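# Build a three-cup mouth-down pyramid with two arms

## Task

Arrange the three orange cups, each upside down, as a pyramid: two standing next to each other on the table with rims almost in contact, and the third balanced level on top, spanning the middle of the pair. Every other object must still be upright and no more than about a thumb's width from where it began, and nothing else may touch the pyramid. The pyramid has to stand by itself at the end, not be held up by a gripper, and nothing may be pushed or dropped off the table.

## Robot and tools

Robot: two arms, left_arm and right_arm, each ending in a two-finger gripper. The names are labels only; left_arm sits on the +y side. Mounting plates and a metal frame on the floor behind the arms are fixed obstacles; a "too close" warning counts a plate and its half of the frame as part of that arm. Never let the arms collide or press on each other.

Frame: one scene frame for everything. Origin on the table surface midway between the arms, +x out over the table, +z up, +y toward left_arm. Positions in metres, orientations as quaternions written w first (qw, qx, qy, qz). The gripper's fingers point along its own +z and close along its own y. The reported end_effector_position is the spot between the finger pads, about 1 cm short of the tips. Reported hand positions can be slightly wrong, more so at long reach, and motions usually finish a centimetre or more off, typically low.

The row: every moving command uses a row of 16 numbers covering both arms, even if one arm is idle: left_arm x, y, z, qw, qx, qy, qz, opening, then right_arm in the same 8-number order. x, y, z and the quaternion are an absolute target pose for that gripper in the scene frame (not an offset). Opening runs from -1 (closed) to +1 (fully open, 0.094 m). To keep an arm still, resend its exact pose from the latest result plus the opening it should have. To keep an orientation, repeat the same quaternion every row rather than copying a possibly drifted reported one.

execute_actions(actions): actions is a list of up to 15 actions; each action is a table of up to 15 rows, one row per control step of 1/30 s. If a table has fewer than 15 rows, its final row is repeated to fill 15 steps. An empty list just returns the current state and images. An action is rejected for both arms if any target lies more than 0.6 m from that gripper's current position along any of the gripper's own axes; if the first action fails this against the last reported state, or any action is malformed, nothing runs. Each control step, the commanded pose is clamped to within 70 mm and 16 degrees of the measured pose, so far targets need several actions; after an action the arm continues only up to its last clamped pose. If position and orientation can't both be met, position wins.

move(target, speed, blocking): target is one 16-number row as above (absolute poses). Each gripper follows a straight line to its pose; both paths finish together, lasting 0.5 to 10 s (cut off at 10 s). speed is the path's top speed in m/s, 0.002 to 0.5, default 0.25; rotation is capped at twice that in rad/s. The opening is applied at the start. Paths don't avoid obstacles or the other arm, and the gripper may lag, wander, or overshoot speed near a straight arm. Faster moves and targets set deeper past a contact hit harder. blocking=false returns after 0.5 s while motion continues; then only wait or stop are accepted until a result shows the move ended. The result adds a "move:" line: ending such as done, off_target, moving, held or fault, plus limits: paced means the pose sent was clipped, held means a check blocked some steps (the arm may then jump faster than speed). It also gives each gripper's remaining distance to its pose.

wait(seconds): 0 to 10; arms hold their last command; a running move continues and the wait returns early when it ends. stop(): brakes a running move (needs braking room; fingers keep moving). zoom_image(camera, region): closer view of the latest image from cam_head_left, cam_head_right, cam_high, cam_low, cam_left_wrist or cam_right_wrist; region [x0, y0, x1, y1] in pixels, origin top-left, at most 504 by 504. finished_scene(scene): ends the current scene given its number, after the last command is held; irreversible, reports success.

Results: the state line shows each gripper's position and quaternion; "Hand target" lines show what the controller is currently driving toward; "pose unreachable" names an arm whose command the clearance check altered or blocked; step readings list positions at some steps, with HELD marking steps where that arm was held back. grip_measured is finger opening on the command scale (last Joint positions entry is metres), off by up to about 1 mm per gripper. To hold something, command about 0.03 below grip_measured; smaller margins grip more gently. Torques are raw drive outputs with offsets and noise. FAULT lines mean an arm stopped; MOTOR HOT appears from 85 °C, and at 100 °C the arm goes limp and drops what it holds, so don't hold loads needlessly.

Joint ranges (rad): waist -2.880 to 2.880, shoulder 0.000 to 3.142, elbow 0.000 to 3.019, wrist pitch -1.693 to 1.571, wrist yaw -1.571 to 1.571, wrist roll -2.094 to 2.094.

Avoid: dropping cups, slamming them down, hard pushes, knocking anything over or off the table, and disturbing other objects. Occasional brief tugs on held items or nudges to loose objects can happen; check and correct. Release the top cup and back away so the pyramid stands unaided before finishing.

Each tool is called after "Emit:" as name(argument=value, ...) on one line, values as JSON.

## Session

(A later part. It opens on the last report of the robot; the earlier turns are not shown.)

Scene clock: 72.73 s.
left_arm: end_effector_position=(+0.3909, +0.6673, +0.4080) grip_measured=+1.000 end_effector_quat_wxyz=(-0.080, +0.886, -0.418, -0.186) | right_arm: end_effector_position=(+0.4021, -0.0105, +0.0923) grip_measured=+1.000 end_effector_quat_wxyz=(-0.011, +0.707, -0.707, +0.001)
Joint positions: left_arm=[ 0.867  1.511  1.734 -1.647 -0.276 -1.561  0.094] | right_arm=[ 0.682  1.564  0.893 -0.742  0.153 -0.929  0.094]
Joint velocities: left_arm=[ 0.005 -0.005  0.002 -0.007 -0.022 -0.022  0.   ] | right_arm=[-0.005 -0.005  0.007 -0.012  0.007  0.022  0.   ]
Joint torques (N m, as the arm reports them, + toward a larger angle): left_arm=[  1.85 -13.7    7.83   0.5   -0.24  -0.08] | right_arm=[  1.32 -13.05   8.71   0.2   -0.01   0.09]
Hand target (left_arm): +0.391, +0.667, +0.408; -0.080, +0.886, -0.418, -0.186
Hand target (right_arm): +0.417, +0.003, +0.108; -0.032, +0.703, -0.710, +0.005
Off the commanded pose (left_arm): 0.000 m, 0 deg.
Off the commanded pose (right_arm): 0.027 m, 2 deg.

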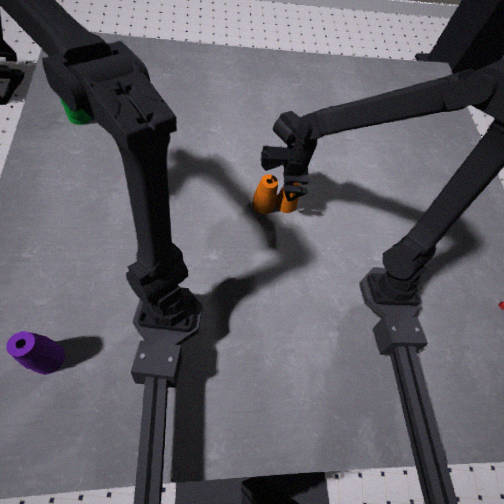

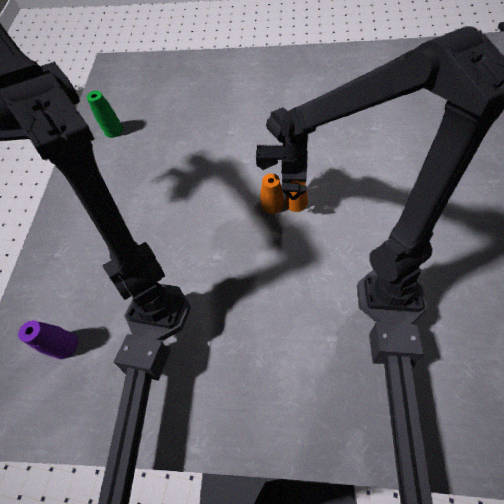

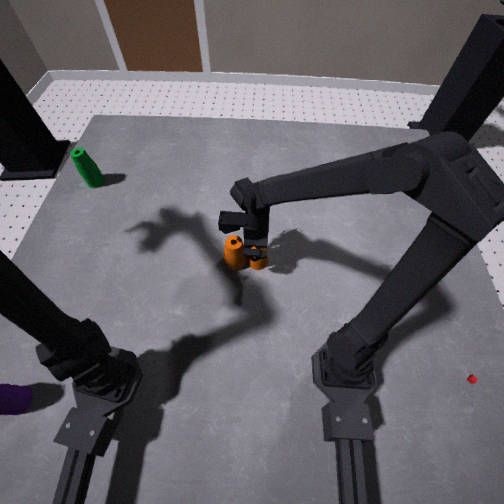

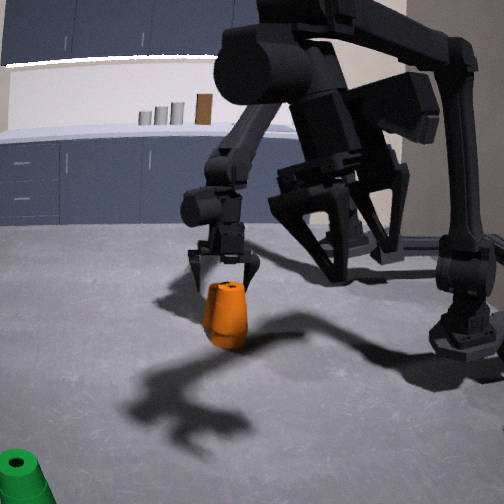

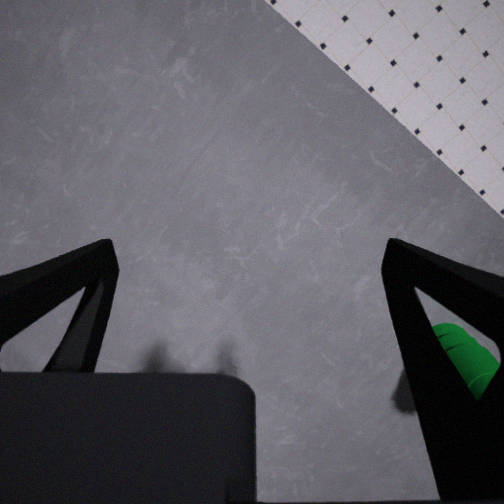

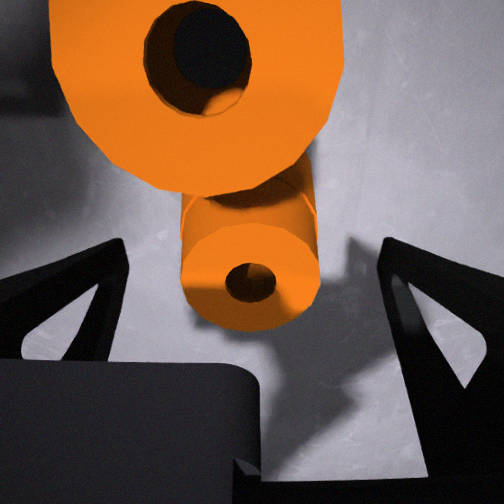

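Emit:
execute_actions(actions=[[
[0.3909,0.6673,0.4080,-0.080,0.886,-0.418,-0.186,1.0, 0.4179,0.0045,0.1090,-0.0316,0.7037,-0.7105,0.005,1.0],
[0.3909,0.6673,0.4080,-0.080,0.886,-0.418,-0.186,1.0, 0.4177,0.0061,0.1089,-0.0313,0.7037,-0.7105,0.0049,1.0],
[0.3909,0.6673,0.4080,-0.080,0.886,-0.418,-0.186,1.0, 0.4173,0.0085,0.1088,-0.0309,0.7038,-0.7104,0.0047,1.0],
[0.3909,0.6673,0.4080,-0.080,0.886,-0.418,-0.186,1.0, 0.4168,0.0116,0.1086,-0.0303,0.7038,-0.7104,0.0045,1.0],
[0.3909,0.6673,0.4080,-0.080,0.886,-0.418,-0.186,1.0, 0.4161,0.0155,0.1085,-0.0297,0.7039,-0.7103,0.0042,1.0],
[0.3909,0.6673,0.4080,-0.080,0.886,-0.418,-0.186,1.0, 0.4154,0.0199,0.1082,-0.0289,0.7039,-0.7103,0.0039,1.0],
[0.3909,0.6673,0.4080,-0.080,0.886,-0.418,-0.186,1.0, 0.4146,0.0247,0.1080,-0.0280,0.7040,-0.7102,0.0036,1.0],
[0.3909,0.6673,0.4080,-0.080,0.886,-0.418,-0.186,1.0, 0.4138,0.0299,0.1078,-0.0271,0.7041,-0.7101,0.0032,1.0],
[0.3909,0.6673,0.4080,-0.080,0.886,-0.418,-0.186,1.0, 0.4129,0.0353,0.1075,-0.0262,0.7042,-0.7100,0.0029,1.0],
[0.3909,0.6673,0.4080,-0.080,0.886,-0.418,-0.186,1.0, 0.4120,0.0408,0.1073,-0.0252,0.7043,-0.7100,0.0025,1.0],
[0.3909,0.6673,0.4080,-0.080,0.886,-0.418,-0.186,1.0, 0.4111,0.0462,0.1070,-0.0242,0.7043,-0.7099,0.0021,1.0],
[0.3909,0.6673,0.4080,-0.080,0.886,-0.418,-0.186,1.0, 0.4102,0.0516,0.1067,-0.0233,0.7044,-0.7098,0.0018,1.0],
[0.3909,0.6673,0.4080,-0.080,0.886,-0.418,-0.186,1.0, 0.4094,0.0568,0.1065,-0.0224,0.7045,-0.7097,0.0014,1.0],
[0.3909,0.6673,0.4080,-0.080,0.886,-0.418,-0.186,1.0, 0.4086,0.0616,0.1063,-0.0215,0.7046,-0.7096,0.0011,1.0],
[0.3909,0.6673,0.4080,-0.080,0.886,-0.418,-0.186,1.0, 0.4079,0.0660,0.1060,-0.0207,0.7046,-0.7096,0.0008,1.0]
],[
[0.3909,0.6673,0.4080,-0.080,0.886,-0.418,-0.186,1.0, 0.4072,0.0699,0.1059,-0.0201,0.7047,-0.7095,0.0005,1.0],
[0.3909,0.6673,0.4080,-0.080,0.886,-0.418,-0.186,1.0, 0.4067,0.0730,0.1057,-0.0195,0.7047,-0.7095,0.0003,1.0],
[0.3909,0.6673,0.4080,-0.080,0.886,-0.418,-0.186,1.0, 0.4063,0.0754,0.1056,-0.0191,0.7048,-0.7094,0.0001,1.0],
[0.3909,0.6673,0.4080,-0.080,0.886,-0.418,-0.186,1.0, 0.4061,0.0770,0.1055,-0.0188,0.7048,-0.7094,0.0,1.0],
[0.3909,0.6673,0.4080,-0.080,0.886,-0.418,-0.186,1.0, 0.4060,0.0775,0.1055,-0.0187,0.7048,-0.7094,0.0,1.0],
[0.3909,0.6673,0.4080,-0.080,0.886,-0.418,-0.186,1.0, 0.4060,0.0775,0.1055,-0.0187,0.7048,-0.7094,0.0,1.0],
[0.3909,0.6673,0.4080,-0.080,0.886,-0.418,-0.186,1.0, 0.4060,0.0775,0.1055,-0.0187,0.7048,-0.7094,0.0,0.95],
[0.3909,0.6673,0.4080,-0.080,0.886,-0.418,-0.186,1.0, 0.4060,0.0775,0.1055,-0.0187,0.7048,-0.7094,0.0,0.9],
[0.3909,0.6673,0.4080,-0.080,0.886,-0.418,-0.186,1.0, 0.4060,0.0775,0.1055,-0.0187,0.7048,-0.7094,0.0,0.85],
[0.3909,0.6673,0.4080,-0.080,0.886,-0.418,-0.186,1.0, 0.4060,0.0775,0.1055,-0.0187,0.7048,-0.7094,0.0,0.8],
[0.3909,0.6673,0.4080,-0.080,0.886,-0.418,-0.186,1.0, 0.4060,0.0775,0.1055,-0.0187,0.7048,-0.7094,0.0,0.75],
[0.3909,0.6673,0.4080,-0.080,0.886,-0.418,-0.186,1.0, 0.4060,0.0775,0.1055,-0.0187,0.7048,-0.7094,0.0,0.7],
[0.3909,0.6673,0.4080,-0.080,0.886,-0.418,-0.186,1.0, 0.4060,0.0775,0.1055,-0.0187,0.7048,-0.7094,0.0,0.65],
[0.3909,0.6673,0.4080,-0.080,0.886,-0.418,-0.186,1.0, 0.4060,0.0775,0.1055,-0.0187,0.7048,-0.7094,0.0,0.6]
]])

Scene clock: 84.03 s.
left_arm: end_effector_position=(+0.3909, +0.6673, +0.4080) grip_measured=+1.000 end_effector_quat_wxyz=(-0.080, +0.886, -0.418, -0.186) | right_arm: end_effector_position=(+0.3900, +0.0620, +0.0936) grip_measured=+0.608 end_effector_quat_wxyz=(-0.001, +0.711, -0.703, -0.001)
Joint positions: left_arm=[ 0.867  1.511  1.734 -1.647 -0.276 -1.561  0.094] | right_arm=[ 0.829  1.674  1.023 -0.806  0.169 -0.79   0.076]
Joint velocities: left_arm=[ 0.015 -0.005 -0.007  0.017  0.007  0.11   0.   ] | right_arm=[ 0.015  0.005 -0.002  0.002 -0.037  0.022 -0.013]
Joint torques (N m, as the arm reports them, + toward a larger angle): left_arm=[  1.84 -13.32   8.06   0.44  -0.23  -0.13] | right_arm=[  1.42 -13.66   9.51   0.17   0.     0.11]
Hand target (left_arm): +0.391, +0.667, +0.408; -0.080, +0.886, -0.418, -0.186
Hand target (right_arm): +0.405, +0.077, +0.106; -0.019, +0.705, -0.709, +0.000
Off the commanded pose (left_arm): 0.000 m, 0 deg.
Off the commanded pose (right_arm): 0.025 m, 2 deg.
Step readings (end_effector_position; steps 1 to 15: 1st action; 16 to 30: 2nd action):
0: left_arm (+0.3909, +0.6673, +0.4080) | right_arm (+0.4021, -0.0105, +0.0923)
1: left_arm (+0.3909, +0.6673, +0.4080) | right_arm (+0.4019, -0.0107, +0.0923)
2: left_arm (+0.3909, +0.6673, +0.4080) | right_arm (+0.4017, -0.0109, +0.0923)
4: left_arm (+0.3909, +0.6673, +0.4080) | right_arm (+0.4009, -0.0109, +0.0925)
8: left_arm (+0.3909, +0.6673, +0.4080) | right_arm (+0.3999, -0.0015, +0.0966)
15: left_arm (+0.3909, +0.6673, +0.4080) | right_arm (+0.3974, +0.0415, +0.1005)
16: left_arm (+0.3909, +0.6673, +0.4080) | right_arm (+0.3962, +0.0471, +0.0998)
17: left_arm (+0.3909, +0.6673, +0.4080) | right_arm (+0.3951, +0.0518, +0.0989)
19: left_arm (+0.3909, +0.6673, +0.4080) | right_arm (+0.3929, +0.0590, +0.0968)
23: left_arm (+0.3909, +0.6673, +0.4080) | right_arm (+0.3906, +0.0628, +0.0937)
30: end_effector_position above

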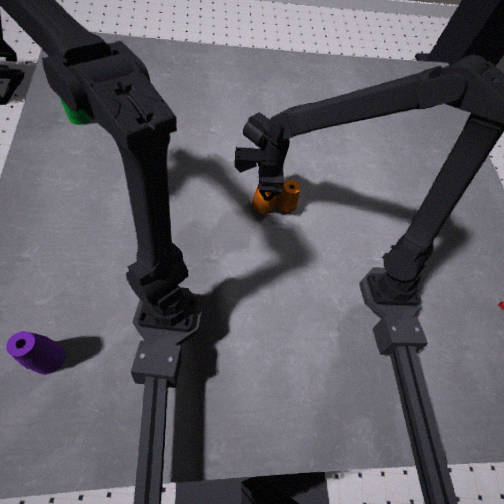

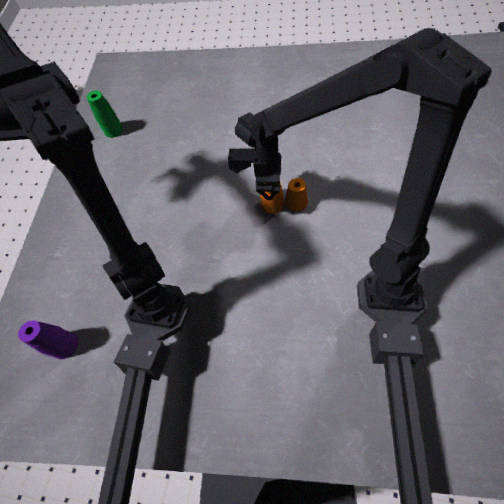

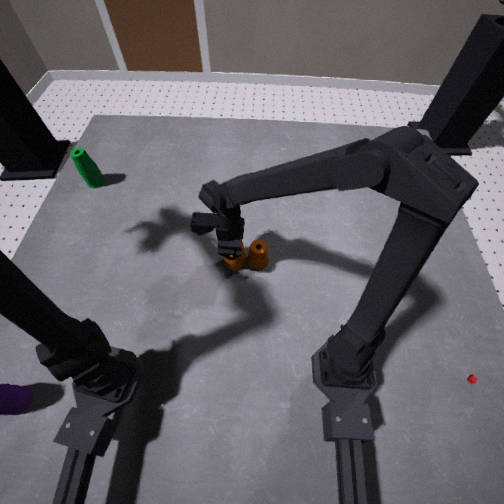

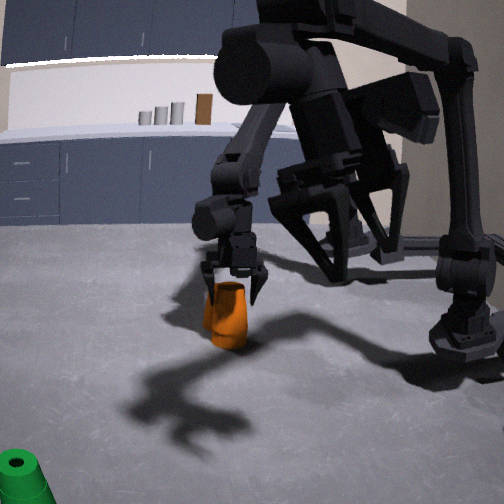

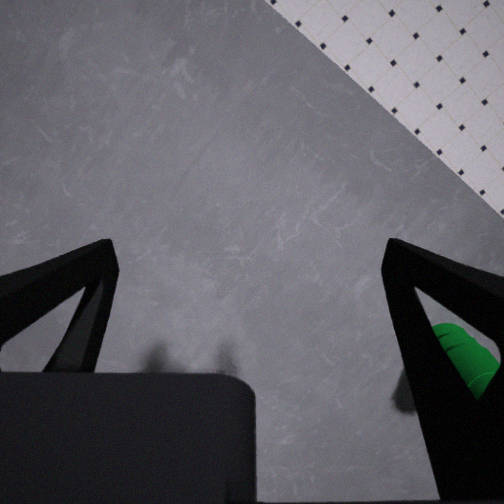

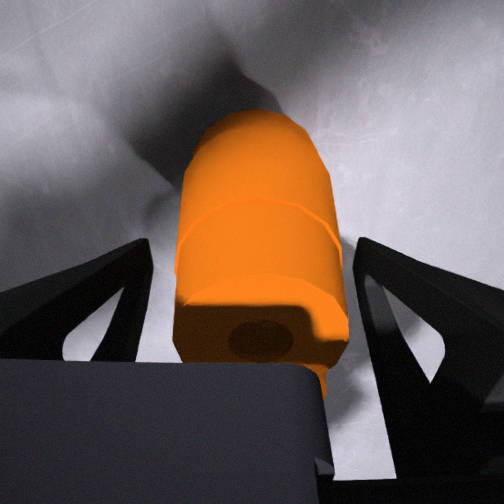

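Emit:
execute_actions(actions=[[
[0.3909,0.6673,0.4080,-0.080,0.886,-0.418,-0.186,1.0, 0.4080,0.0753,0.1051,-0.0187,0.7048,-0.7094,0.0,0.6],
[0.3909,0.6673,0.4080,-0.080,0.886,-0.418,-0.186,1.0, 0.4100,0.0731,0.1047,-0.0187,0.7048,-0.7094,0.0,0.6],
[0.3909,0.6673,0.4080,-0.080,0.886,-0.418,-0.186,1.0, 0.4113,0.0716,0.1044,-0.0187,0.7048,-0.7094,0.0,0.6],
[0.3909,0.6673,0.4080,-0.080,0.886,-0.418,-0.186,1.0, 0.4121,0.0707,0.1043,-0.0187,0.7048,-0.7094,0.0,0.6],
[0.3909,0.6673,0.4080,-0.080,0.886,-0.418,-0.186,1.0, 0.4129,0.0698,0.1041,-0.0187,0.7048,-0.7094,0.0,0.58],
[0.3909,0.6673,0.4080,-0.080,0.886,-0.418,-0.186,1.0, 0.4137,0.0689,0.1039,-0.0187,0.7048,-0.7094,0.0,0.56],
[0.3909,0.6673,0.4080,-0.080,0.886,-0.418,-0.186,1.0, 0.4145,0.0681,0.1038,-0.0187,0.7048,-0.7094,0.0,0.54],
[0.3909,0.6673,0.4080,-0.080,0.886,-0.418,-0.186,1.0, 0.4152,0.0673,0.1036,-0.0187,0.7048,-0.7094,0.0,0.52],
[0.3909,0.6673,0.4080,-0.080,0.886,-0.418,-0.186,1.0, 0.4157,0.0667,0.1035,-0.0187,0.7048,-0.7094,0.0,0.50],
[0.3909,0.6673,0.4080,-0.080,0.886,-0.418,-0.186,1.0, 0.4160,0.0664,0.1035,-0.0187,0.7048,-0.7094,0.0,0.48],
[0.3909,0.6673,0.4080,-0.080,0.886,-0.418,-0.186,1.0, 0.4160,0.0664,0.1035,-0.0187,0.7048,-0.7094,0.0,0.46],
[0.3909,0.6673,0.4080,-0.080,0.886,-0.418,-0.186,1.0, 0.4160,0.0664,0.1035,-0.0187,0.7048,-0.7094,0.0,0.44],
[0.3909,0.6673,0.4080,-0.080,0.886,-0.418,-0.186,1.0, 0.4160,0.0664,0.1035,-0.0187,0.7048,-0.7094,0.0,0.42]
]])

Scene clock: 88.47 s.
left_arm: end_effector_position=(+0.3909, +0.6673, +0.4080) grip_measured=+1.000 end_effector_quat_wxyz=(-0.080, +0.886, -0.418, -0.186) | right_arm: end_effector_position=(+0.3956, +0.0556, +0.0922) grip_measured=+0.422 end_effector_quat_wxyz=(+0.001, +0.705, -0.709, +0.000)
Joint positions: left_arm=[ 0.867  1.511  1.734 -1.647 -0.276 -1.561  0.094] | right_arm=[ 0.81   1.674  1.023 -0.806  0.169 -0.792  0.067]
Joint velocities: left_arm=[ 0.005 -0.015 -0.007 -0.012 -0.066  0.022  0.   ] | right_arm=[-0.005 -0.015  0.002  0.002  0.051  0.022 -0.001]
Joint torques (N m, as the arm reports them, + toward a larger angle): left_arm=[  1.96 -13.27   8.02   0.69  -0.25  -0.09] | right_arm=[  0.47 -13.86   9.34   0.36  -0.18  -0.25]
Hand target (left_arm): +0.391, +0.667, +0.408; -0.080, +0.886, -0.418, -0.186
Hand target (right_arm): +0.416, +0.066, +0.104; -0.019, +0.705, -0.709, +0.000
Off the commanded pose (left_arm): 0.000 m, 0 deg.
Off the commanded pose (right_arm): 0.026 m, 2 deg.
Step readings (end_effector_position):
0: left_arm (+0.3909, +0.6673, +0.4080) | right_arm (+0.3900, +0.0620, +0.0936)
1: left_arm (+0.3909, +0.6673, +0.4080) | right_arm (+0.3900, +0.0620, +0.0936)
2: left_arm (+0.3909, +0.6673, +0.4080) | right_arm (+0.3900, +0.0620, +0.0936)
4: left_arm (+0.3909, +0.6673, +0.4080) | right_arm (+0.3902, +0.0619, +0.0935)
8: left_arm (+0.3909, +0.6673, +0.4080) | right_arm (+0.3917, +0.0602, +0.0932)
15: end_effector_position above

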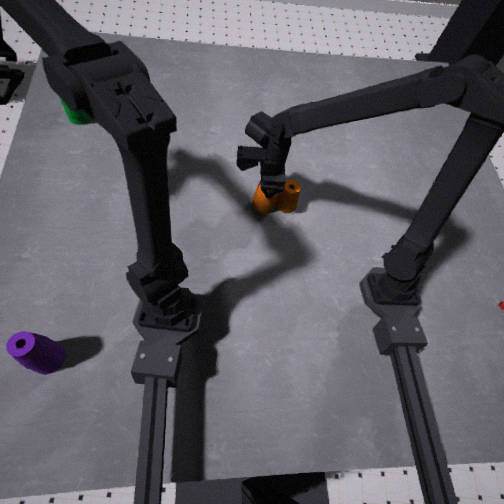

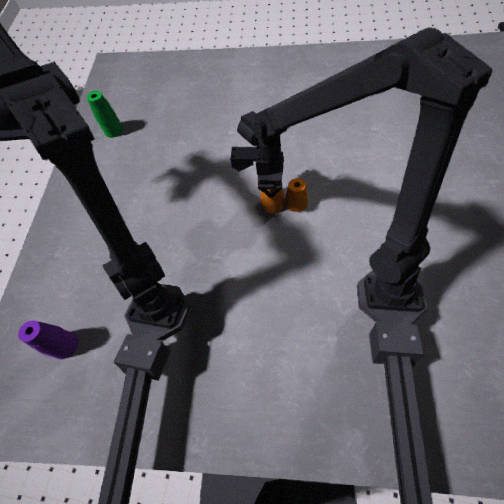

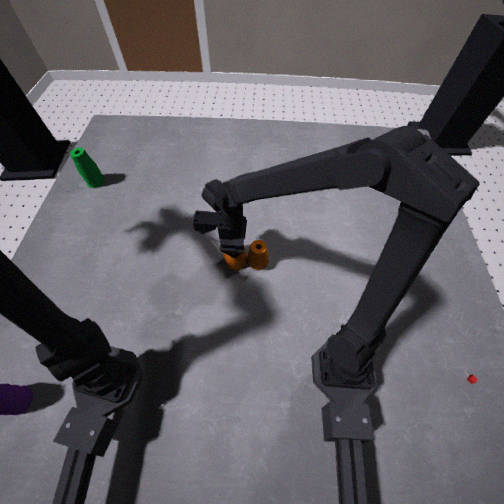

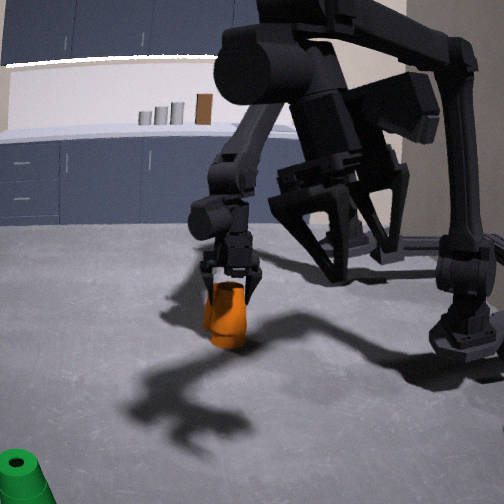

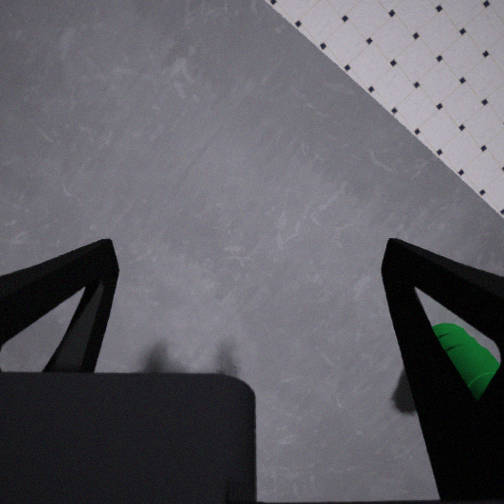

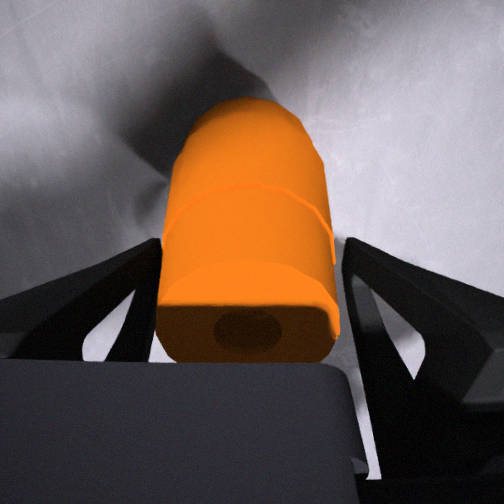

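Emit:
execute_actions(actions=[[
[0.3909,0.6673,0.4080,-0.080,0.886,-0.418,-0.186,1.0, 0.4160,0.0664,0.1035,-0.0187,0.7048,-0.7094,0.0,0.40],
[0.3909,0.6673,0.4080,-0.080,0.886,-0.418,-0.186,1.0, 0.4160,0.0664,0.1035,-0.0187,0.7048,-0.7094,0.0,0.38],
[0.3909,0.6673,0.4080,-0.080,0.886,-0.418,-0.186,1.0, 0.4160,0.0664,0.1035,-0.0187,0.7048,-0.7094,0.0,0.36],
[0.3909,0.6673,0.4080,-0.080,0.886,-0.418,-0.186,1.0, 0.4160,0.0664,0.1035,-0.0187,0.7048,-0.7094,0.0,0.34],
[0.3909,0.6673,0.4080,-0.080,0.886,-0.418,-0.186,1.0, 0.4160,0.0664,0.1035,-0.0187,0.7048,-0.7094,0.0,0.32],
[0.3909,0.6673,0.4080,-0.080,0.886,-0.418,-0.186,1.0, 0.4160,0.0664,0.1035,-0.0187,0.7048,-0.7094,0.0,0.30],
[0.3909,0.6673,0.4080,-0.080,0.886,-0.418,-0.186,1.0, 0.4160,0.0664,0.1035,-0.0187,0.7048,-0.7094,0.0,0.28],
[0.3909,0.6673,0.4080,-0.080,0.886,-0.418,-0.186,1.0, 0.4166,0.0670,0.1059,-0.0214,0.7046,-0.7096,0.0008,0.265],
[0.3909,0.6673,0.4080,-0.080,0.886,-0.418,-0.186,1.0, 0.4172,0.0676,0.1083,-0.0240,0.7044,-0.7098,0.0016,0.255],
[0.3909,0.6673,0.4080,-0.080,0.886,-0.418,-0.186,1.0, 0.4178,0.0682,0.1107,-0.0267,0.7041,-0.7101,0.0024,0.255],
[0.3909,0.6673,0.4080,-0.080,0.886,-0.418,-0.186,1.0, 0.4184,0.0688,0.1131,-0.0293,0.7039,-0.7103,0.0032,0.255],
[0.3909,0.6673,0.4080,-0.080,0.886,-0.418,-0.186,1.0, 0.4190,0.0694,0.1155,-0.0320,0.7037,-0.7105,0.004,0.255],
[0.3909,0.6673,0.4080,-0.080,0.886,-0.418,-0.186,1.0, 0.4197,0.0687,0.1164,-0.0320,0.7037,-0.7105,0.004,0.255],
[0.3909,0.6673,0.4080,-0.080,0.886,-0.418,-0.186,1.0, 0.4204,0.0679,0.1173,-0.0320,0.7037,-0.7105,0.004,0.255],
[0.3909,0.6673,0.4080,-0.080,0.886,-0.418,-0.186,1.0, 0.4210,0.0672,0.1181,-0.0320,0.7037,-0.7105,0.004,0.255]
],[
[0.3909,0.6673,0.4080,-0.080,0.886,-0.418,-0.186,1.0, 0.4217,0.0664,0.1190,-0.0320,0.7037,-0.7105,0.004,0.255],
[0.3909,0.6673,0.4080,-0.080,0.886,-0.418,-0.186,1.0, 0.4224,0.0657,0.1199,-0.0320,0.7037,-0.7105,0.004,0.255],
[0.3909,0.6673,0.4080,-0.080,0.886,-0.418,-0.186,1.0, 0.4231,0.0649,0.1208,-0.0320,0.7037,-0.7105,0.004,0.255],
[0.3909,0.6673,0.4080,-0.080,0.886,-0.418,-0.186,1.0, 0.4237,0.0642,0.1216,-0.0320,0.7037,-0.7105,0.004,0.255],
[0.3909,0.6673,0.4080,-0.080,0.886,-0.418,-0.186,1.0, 0.4244,0.0634,0.1225,-0.0320,0.7037,-0.7105,0.004,0.255],
[0.3909,0.6673,0.4080,-0.080,0.886,-0.418,-0.186,1.0, 0.4246,0.0632,0.1245,-0.0320,0.7037,-0.7105,0.004,0.255],
[0.3909,0.6673,0.4080,-0.080,0.886,-0.418,-0.186,1.0, 0.4248,0.0630,0.1270,-0.0320,0.7037,-0.7105,0.004,0.255],
[0.3909,0.6673,0.4080,-0.080,0.886,-0.418,-0.186,1.0, 0.4251,0.0627,0.1300,-0.0320,0.7037,-0.7105,0.004,0.255],
[0.3909,0.6673,0.4080,-0.080,0.886,-0.418,-0.186,1.0, 0.4254,0.0623,0.1335,-0.0320,0.7037,-0.7105,0.004,0.255],
[0.3909,0.6673,0.4080,-0.080,0.886,-0.418,-0.186,1.0, 0.4257,0.0620,0.1370,-0.0320,0.7037,-0.7105,0.004,0.255],
[0.3909,0.6673,0.4080,-0.080,0.886,-0.418,-0.186,1.0, 0.4260,0.0616,0.1405,-0.0320,0.7037,-0.7105,0.004,0.255],
[0.3909,0.6673,0.4080,-0.080,0.886,-0.418,-0.186,1.0, 0.4264,0.0613,0.1440,-0.0320,0.7037,-0.7105,0.004,0.255],
[0.3909,0.6673,0.4080,-0.080,0.886,-0.418,-0.186,1.0, 0.4267,0.0609,0.1475,-0.0320,0.7037,-0.7105,0.004,0.255],
[0.3909,0.6673,0.4080,-0.080,0.886,-0.418,-0.186,1.0, 0.4270,0.0606,0.1510,-0.0320,0.7037,-0.7105,0.004,0.255],
[0.3909,0.6673,0.4080,-0.080,0.886,-0.418,-0.186,1.0, 0.4273,0.0602,0.1545,-0.0320,0.7037,-0.7105,0.004,0.255]
],[
[0.3909,0.6673,0.4080,-0.080,0.886,-0.418,-0.186,1.0, 0.4276,0.0599,0.1580,-0.0320,0.7037,-0.7105,0.004,0.255],
[0.3909,0.6673,0.4080,-0.080,0.886,-0.418,-0.186,1.0, 0.4279,0.0595,0.1615,-0.0320,0.7037,-0.7105,0.004,0.255],
[0.3909,0.6673,0.4080,-0.080,0.886,-0.418,-0.186,1.0, 0.4282,0.0592,0.1650,-0.0320,0.7037,-0.7105,0.004,0.255],
[0.3909,0.6673,0.4080,-0.080,0.886,-0.418,-0.186,1.0, 0.4286,0.0588,0.1685,-0.0320,0.7037,-0.7105,0.004,0.255],
[0.3909,0.6673,0.4080,-0.080,0.886,-0.418,-0.186,1.0, 0.4289,0.0585,0.1720,-0.0320,0.7037,-0.7105,0.004,0.255],
[0.3909,0.6673,0.4080,-0.080,0.886,-0.418,-0.186,1.0, 0.4292,0.0581,0.1755,-0.0320,0.7037,-0.7105,0.004,0.255],
[0.3909,0.6673,0.4080,-0.080,0.886,-0.418,-0.186,1.0, 0.4295,0.0578,0.1790,-0.0320,0.7037,-0.7105,0.004,0.255],
[0.3909,0.6673,0.4080,-0.080,0.886,-0.418,-0.186,1.0, 0.4298,0.0574,0.1825,-0.0320,0.7037,-0.7105,0.004,0.255],
[0.3909,0.6673,0.4080,-0.080,0.886,-0.418,-0.186,1.0, 0.4301,0.0571,0.1855,-0.0320,0.7037,-0.7105,0.004,0.255],
[0.3909,0.6673,0.4080,-0.080,0.886,-0.418,-0.186,1.0, 0.4303,0.0569,0.1880,-0.0320,0.7037,-0.7105,0.004,0.255],
[0.3909,0.6673,0.4080,-0.080,0.886,-0.418,-0.186,1.0, 0.4305,0.0567,0.1900,-0.0320,0.7037,-0.7105,0.004,0.255],
[0.3909,0.6673,0.4080,-0.080,0.886,-0.418,-0.186,1.0, 0.4306,0.0565,0.1915,-0.0320,0.7037,-0.7105,0.004,0.255],
[0.3909,0.6673,0.4080,-0.080,0.886,-0.418,-0.186,1.0, 0.4307,0.0564,0.1925,-0.0320,0.7037,-0.7105,0.004,0.255]
]])

Scene clock: 99.00 s.
left_arm: end_effector_position=(+0.3909, +0.6673, +0.4080) grip_measured=+1.000 end_effector_quat_wxyz=(-0.080, +0.886, -0.418, -0.186) | right_arm: end_effector_position=(+0.4089, +0.0477, +0.1673) grip_measured=+0.273 end_effector_quat_wxyz=(-0.003, +0.706, -0.708, +0.002)
Joint positions: left_arm=[ 0.867  1.511  1.734 -1.647 -0.276 -1.561  0.094] | right_arm=[ 0.807  1.548  1.1   -1.     0.173 -0.8    0.06 ]
Joint velocities: left_arm=[-0.015  0.005  0.032  0.002  0.037 -0.007  0.   ] | right_arm=[-0.005 -0.054  0.066 -0.061 -0.022  0.022  0.   ]
Joint torques (N m, as the arm reports them, + toward a larger angle): left_arm=[  2.23 -13.65   7.83   0.49  -0.23  -0.1 ] | right_arm=[  0.62 -14.2   10.76   0.35  -0.04  -0.22]
Hand target (left_arm): +0.391, +0.667, +0.408; -0.080, +0.886, -0.418, -0.186
Hand target (right_arm): +0.430, +0.056, +0.193; -0.032, +0.703, -0.710, +0.005
Off the commanded pose (left_arm): 0.000 m, 0 deg.
Off the commanded pose (right_arm): 0.034 m, 3 deg.
Step readings (end_effector_position; steps 1 to 15: 1st action; 16 to 30: 2nd action; 31 to 45: 3rd action):
0: left_arm (+0.3909, +0.6673, +0.4080) | right_arm (+0.3956, +0.0556, +0.0922)
1: left_arm (+0.3909, +0.6673, +0.4080) | right_arm (+0.3956, +0.0556, +0.0922)
2: left_arm (+0.3909, +0.6673, +0.4080) | right_arm (+0.3956, +0.0556, +0.0922)
4: left_arm (+0.3909, +0.6673, +0.4080) | right_arm (+0.3956, +0.0556, +0.0922)
8: left_arm (+0.3909, +0.6673, +0.4080) | right_arm (+0.3956, +0.0556, +0.0922)
15: left_arm (+0.3909, +0.6673, +0.4080) | right_arm (+0.3960, +0.0552, +0.0923)
16: left_arm (+0.3909, +0.6673, +0.4080) | right_arm (+0.3960, +0.0550, +0.0925)
17: left_arm (+0.3909, +0.6673, +0.4080) | right_arm (+0.3959, +0.0549, +0.0930)
19: left_arm (+0.3909, +0.6673, +0.4080) | right_arm (+0.3957, +0.0543, +0.0941)
23: left_arm (+0.3909, +0.6673, +0.4080) | right_arm (+0.3962, +0.0523, +0.0986)
30: left_arm (+0.3909, +0.6673, +0.4080) | right_arm (+0.3997, +0.0500, +0.1195)
31: left_arm (+0.3909, +0.6673, +0.4080) | right_arm (+0.4007, +0.0500, +0.1237)
32: left_arm (+0.3909, +0.6673, +0.4080) | right_arm (+0.4015, +0.0498, +0.1277)
34: left_arm (+0.3909, +0.6673, +0.4080) | right_arm (+0.4033, +0.0497, +0.1359)
38: left_arm (+0.3909, +0.6673, +0.4080) | right_arm (+0.4060, +0.0488, +0.1504)
45: end_effector_position above

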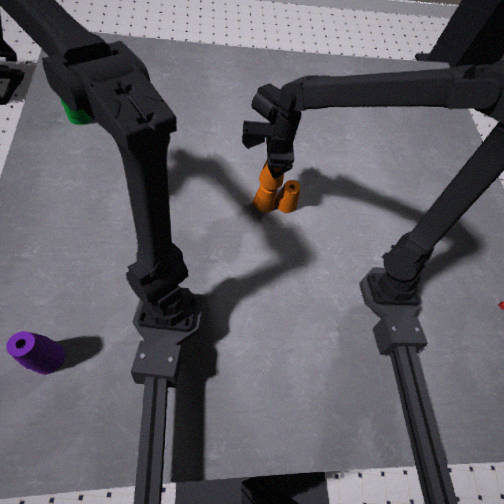

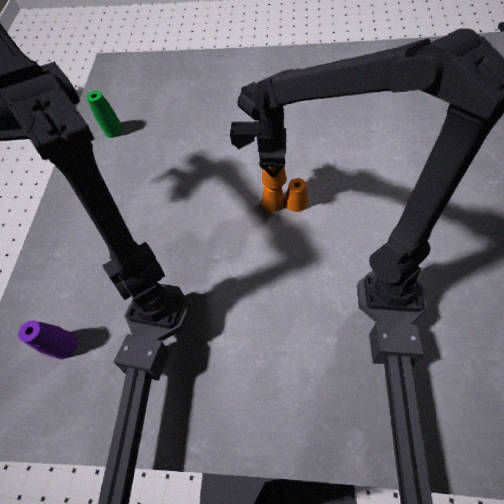

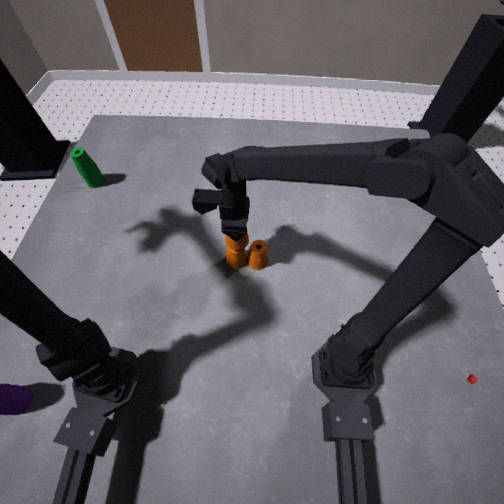

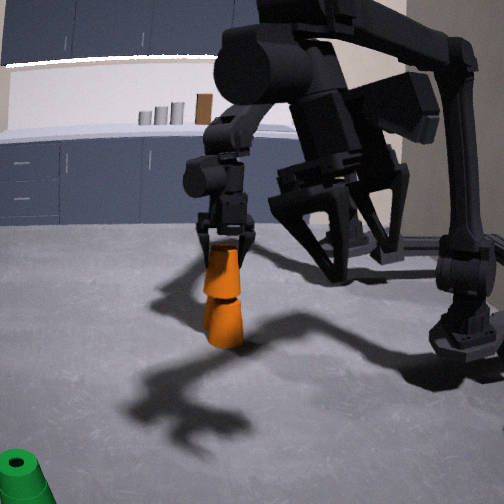

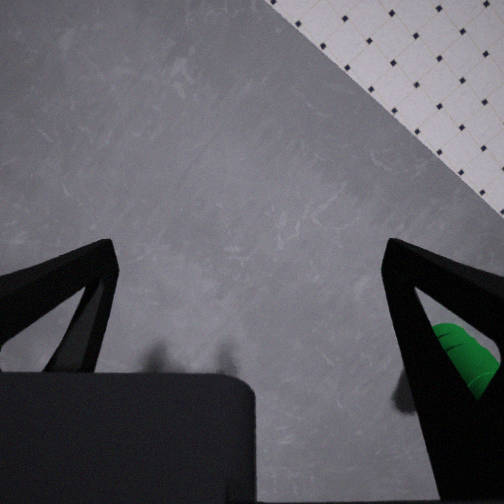

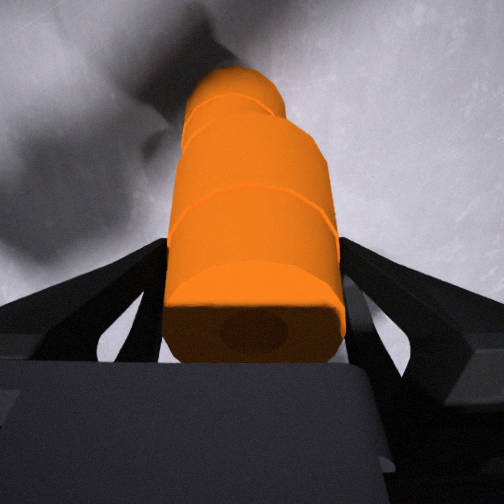

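Emit:
zoom_image(camera="cam_head_right", region=[240, 140, 330, 230])

Emit:
zoom_image(camera="cam_low", region=[160, 200, 320, 360])

Emit:
zoom_image(camera="cam_high", region=[205, 200, 295, 290])

Region (240, 140, 330, 230) of cam_head_right's 504x504 image, scaled by 5.600, with more detail than that image has.

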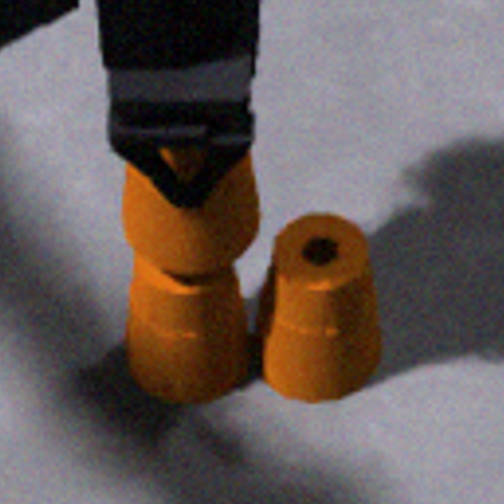

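Region (160, 200, 320, 360) of cam_low's 504x504 image, scaled by 3.150, with more detail than that image has.

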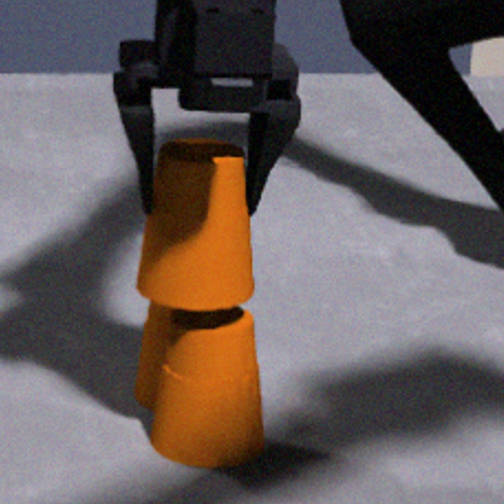

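Region (205, 200, 295, 290) of cam_high's 504x504 image, scaled by 5.600, with more detail than that image has.

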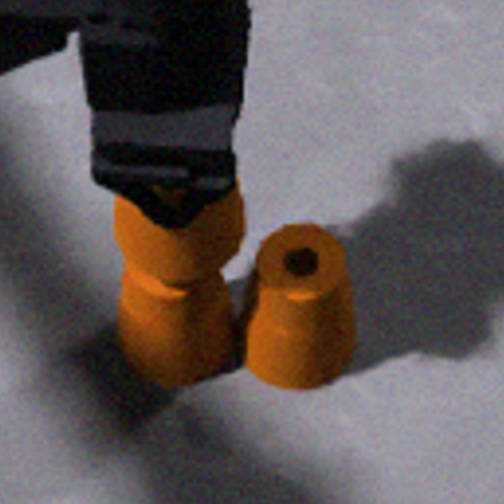

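Emit:
zoom_image(camera="cam_head_right", region=[258, 172, 314, 218])

Emit:
zoom_image(camera="cam_head_left", region=[248, 172, 306, 220])

Region (258, 172, 314, 218) of cam_head_right's 504x504 image, scaled by 9.000, with more detail than that image has; it fills the top 414 rows of this view, and the rest is white.

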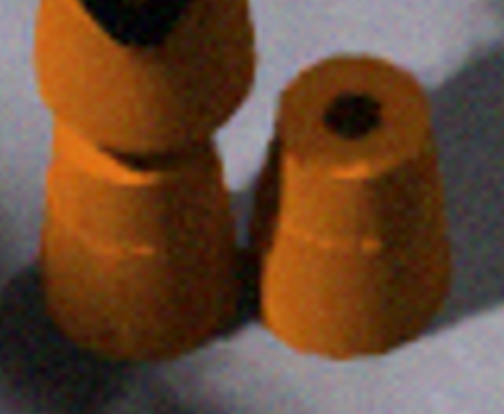

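Region (248, 172, 306, 220) of cam_head_left's 504x504 image, scaled by 8.690, with more detail than that image has; it fills the top 417 rows of this view, and the rest is white.

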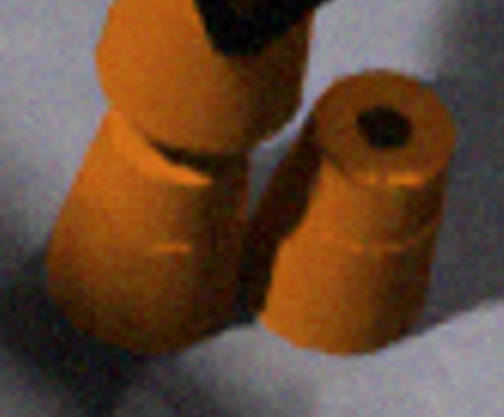

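Emit:
execute_actions(actions=[[
[0.3909,0.6673,0.4080,-0.080,0.886,-0.418,-0.186,1.0, 0.4250,0.0518,0.1865,-0.025,0.7045,-0.7097,0.0030,0.25],
[0.3909,0.6673,0.4080,-0.080,0.886,-0.418,-0.186,1.0, 0.4192,0.0471,0.1806,-0.018,0.7052,-0.7090,0.0020,0.245],
[0.3909,0.6673,0.4080,-0.080,0.886,-0.418,-0.186,1.0, 0.4135,0.0425,0.1746,-0.011,0.7060,-0.7082,0.0010,0.245],
[0.3909,0.6673,0.4080,-0.080,0.886,-0.418,-0.186,1.0, 0.4134,0.0420,0.1744,-0.011,0.7060,-0.7082,0.0010,0.245],
[0.3909,0.6673,0.4080,-0.080,0.886,-0.418,-0.186,1.0, 0.4131,0.0406,0.1740,-0.011,0.7060,-0.7082,0.0010,0.245],
[0.3909,0.6673,0.4080,-0.080,0.886,-0.418,-0.186,1.0, 0.4127,0.0384,0.1733,-0.011,0.7060,-0.7082,0.0010,0.245],
[0.3909,0.6673,0.4080,-0.080,0.886,-0.418,-0.186,1.0, 0.4122,0.0357,0.1724,-0.011,0.7060,-0.7082,0.0010,0.245],
[0.3909,0.6673,0.4080,-0.080,0.886,-0.418,-0.186,1.0, 0.4115,0.0326,0.1714,-0.011,0.7060,-0.7082,0.0010,0.245],
[0.3909,0.6673,0.4080,-0.080,0.886,-0.418,-0.186,1.0, 0.4109,0.0294,0.1703,-0.011,0.7060,-0.7082,0.0010,0.245],
[0.3909,0.6673,0.4080,-0.080,0.886,-0.418,-0.186,1.0, 0.4103,0.0261,0.1692,-0.011,0.7060,-0.7082,0.0010,0.245],
[0.3909,0.6673,0.4080,-0.080,0.886,-0.418,-0.186,1.0, 0.4096,0.0230,0.1682,-0.011,0.7060,-0.7082,0.0010,0.245],
[0.3909,0.6673,0.4080,-0.080,0.886,-0.418,-0.186,1.0, 0.4091,0.0203,0.1673,-0.011,0.7060,-0.7082,0.0010,0.245],
[0.3909,0.6673,0.4080,-0.080,0.886,-0.418,-0.186,1.0, 0.4087,0.0181,0.1666,-0.011,0.7060,-0.7082,0.0010,0.245],
[0.3909,0.6673,0.4080,-0.080,0.886,-0.418,-0.186,1.0, 0.4084,0.0167,0.1662,-0.011,0.7060,-0.7082,0.0010,0.245],
[0.3909,0.6673,0.4080,-0.080,0.886,-0.418,-0.186,1.0, 0.4083,0.0162,0.1660,-0.011,0.7060,-0.7082,0.0010,0.245]
]])

Scene clock: 110.10 s.
left_arm: end_effector_position=(+0.3909, +0.6673, +0.4080) grip_measured=+1.000 end_effector_quat_wxyz=(-0.080, +0.886, -0.418, -0.186) | right_arm: end_effector_position=(+0.4022, +0.0209, +0.1576) grip_measured=+0.272 end_effector_quat_wxyz=(+0.007, +0.704, -0.710, +0.001)
Joint positions: left_arm=[ 0.867  1.511  1.734 -1.647 -0.276 -1.561  0.094] | right_arm=[ 0.767  1.516  1.036 -0.981  0.166 -0.829  0.06 ]
Joint velocities: left_arm=[-0.005 -0.015 -0.007  0.012  0.022  0.022  0.   ] | right_arm=[-0.161 -0.093 -0.139  0.027 -0.022 -0.051 -0.   ]
Joint torques (N m, as the arm reports them, + toward a larger angle): left_arm=[  2.33 -13.4    8.01   0.35  -0.21  -0.08] | right_arm=[  0.37 -14.37   6.54   0.94  -0.21  -0.24]
Hand target (left_arm): +0.391, +0.667, +0.408; -0.080, +0.886, -0.418, -0.186
Hand target (right_arm): +0.409, +0.017, +0.166; -0.011, +0.706, -0.708, +0.001
Off the commanded pose (left_arm): 0.000 m, 0 deg.
Off the commanded pose (right_arm): 0.011 m, 2 deg.
Step readings (end_effector_position):
0: left_arm (+0.3909, +0.6673, +0.4080) | right_arm (+0.4091, +0.0475, +0.1686)
1: left_arm (+0.3909, +0.6673, +0.4080) | right_arm (+0.4091, +0.0475, +0.1686)
2: left_arm (+0.3909, +0.6673, +0.4080) | right_arm (+0.4091, +0.0475, +0.1686)
4: left_arm (+0.3909, +0.6673, +0.4080) | right_arm (+0.4091, +0.0476, +0.1685)
8: left_arm (+0.3909, +0.6673, +0.4080) | right_arm (+0.4080, +0.0444, +0.1667)
15: end_effector_position above

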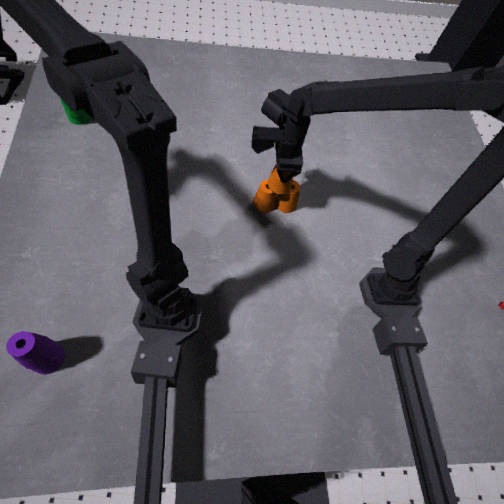

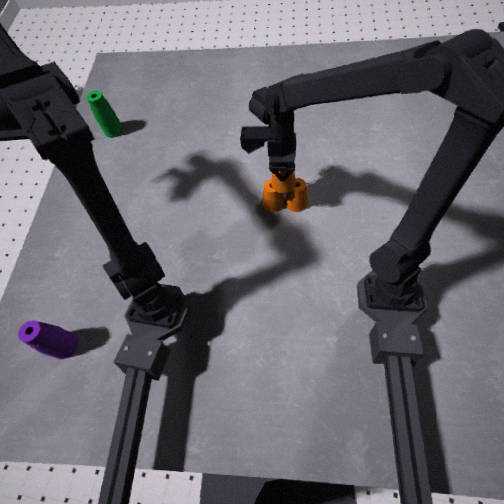

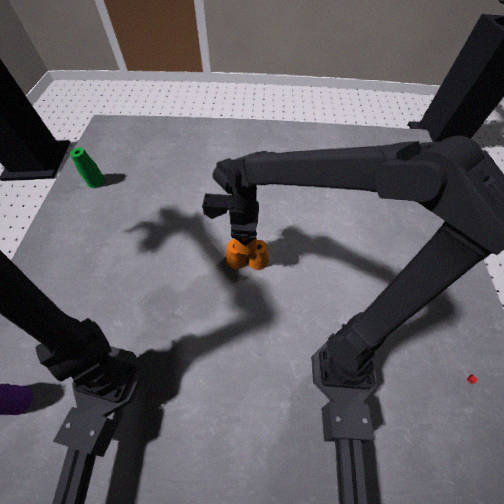

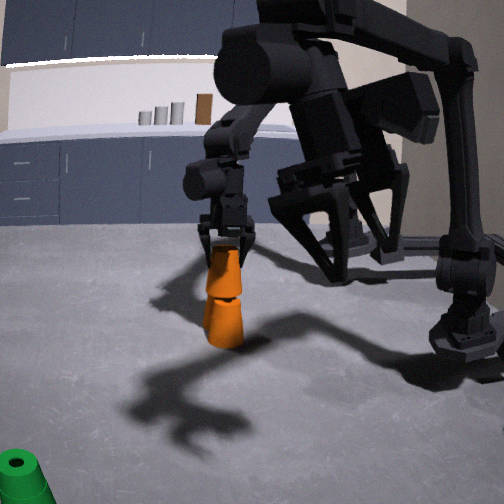

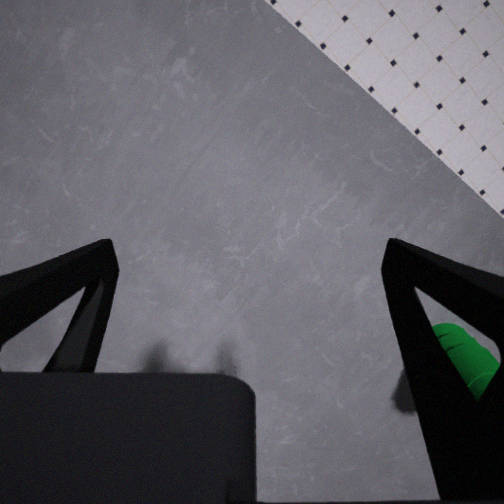

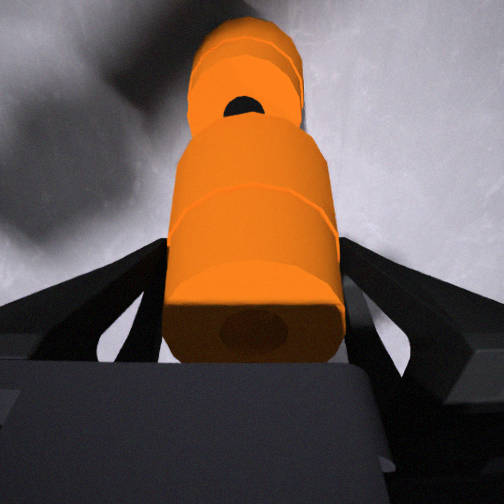

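Emit:
execute_actions(actions=[])

Scene clock: 110.63 s.
left_arm: end_effector_position=(+0.3909, +0.6673, +0.4080) grip_measured=+1.000 end_effector_quat_wxyz=(-0.080, +0.886, -0.418, -0.186) | right_arm: end_effector_position=(+0.4043, +0.0172, +0.1582) grip_measured=+0.272 end_effector_quat_wxyz=(+0.004, +0.705, -0.710, +0.001)
Joint positions: left_arm=[ 0.867  1.511  1.734 -1.647 -0.276 -1.561  0.094] | right_arm=[ 0.758  1.509  1.03  -0.976  0.166 -0.842  0.06 ]
Joint velocities: left_arm=[-0.005  0.005  0.007 -0.007  0.066  0.037  0.   ] | right_arm=[-0.005 -0.005 -0.022 -0.002  0.037 -0.11   0.001]
Joint torques (N m, as the arm reports them, + toward a larger angle): left_arm=[  2.22 -13.45   7.88   0.47  -0.22  -0.12] | right_arm=[  0.39 -14.41   6.37   0.88  -0.2   -0.23]
Hand target (left_arm): +0.391, +0.667, +0.408; -0.080, +0.886, -0.418, -0.186
Hand target (right_arm): +0.409, +0.016, +0.166; -0.011, +0.706, -0.708, +0.001
Off the commanded pose (left_arm): 0.000 m, 0 deg.
Off the commanded pose (right_arm): 0.009 m, 2 deg.

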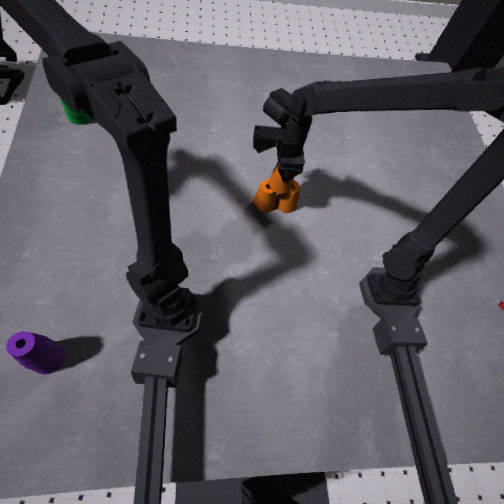

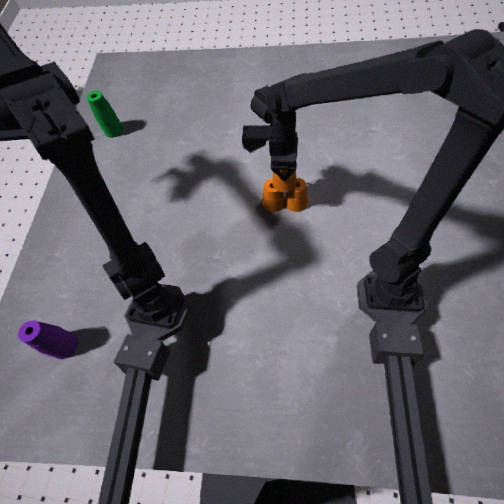

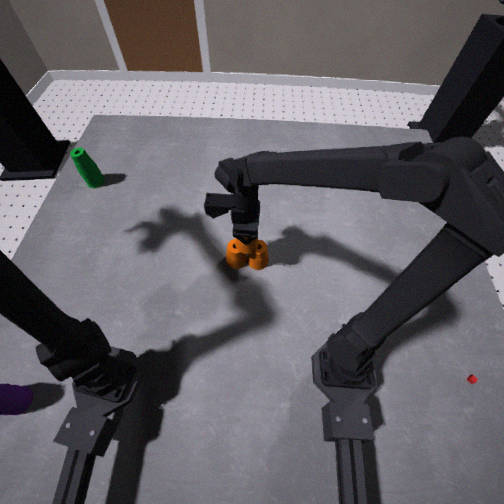

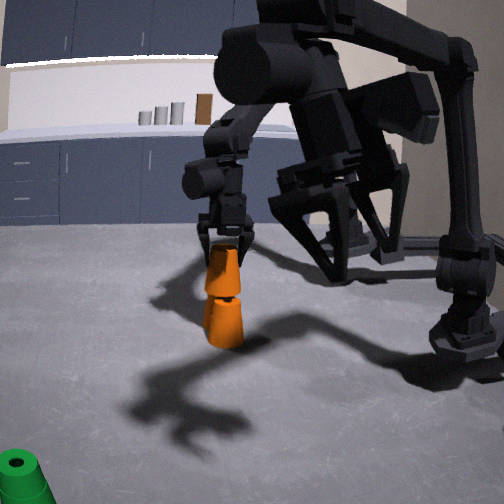

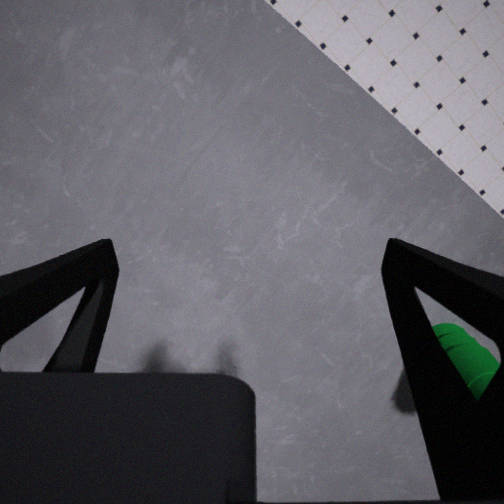

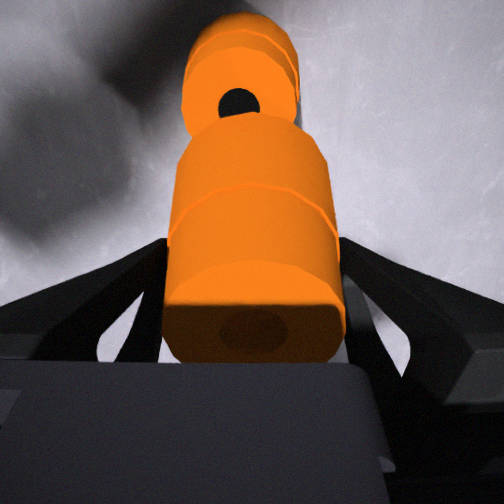

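Emit:
zoom_image(camera="cam_head_right", region=[255, 160, 315, 220])

Emit:
zoom_image(camera="cam_high", region=[218, 222, 278, 278])

Emit:
zoom_image(camera="cam_low", region=[180, 235, 280, 355])

Region (255, 160, 315, 220) of cam_head_right's 504x504 image, scaled by 8.400, with more detail than that image has.

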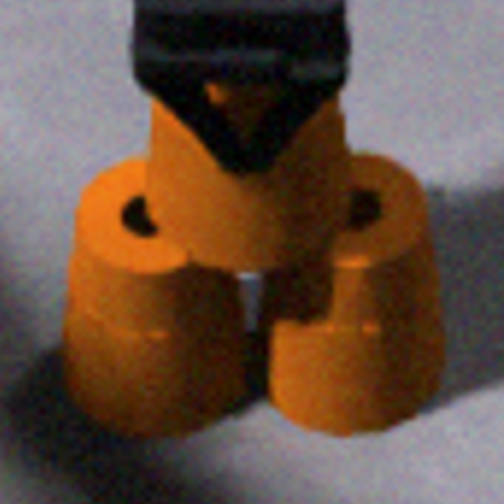

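Region (218, 222, 278, 278) of cam_high's 504x504 image, scaled by 8.400, with more detail than that image has; it fills the top 470 rows of this view, and the rest is white.

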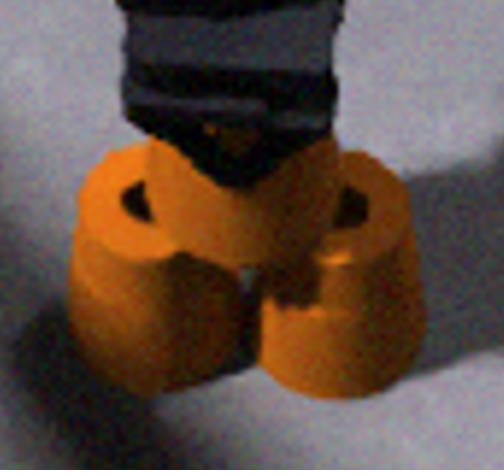

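Region (180, 235, 280, 355) of cam_low's 504x504 image, scaled by 4.200, with more detail than that image has.

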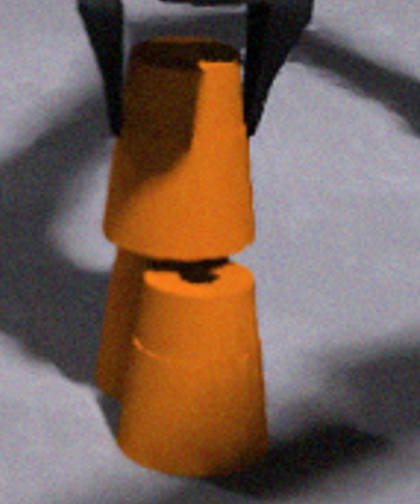

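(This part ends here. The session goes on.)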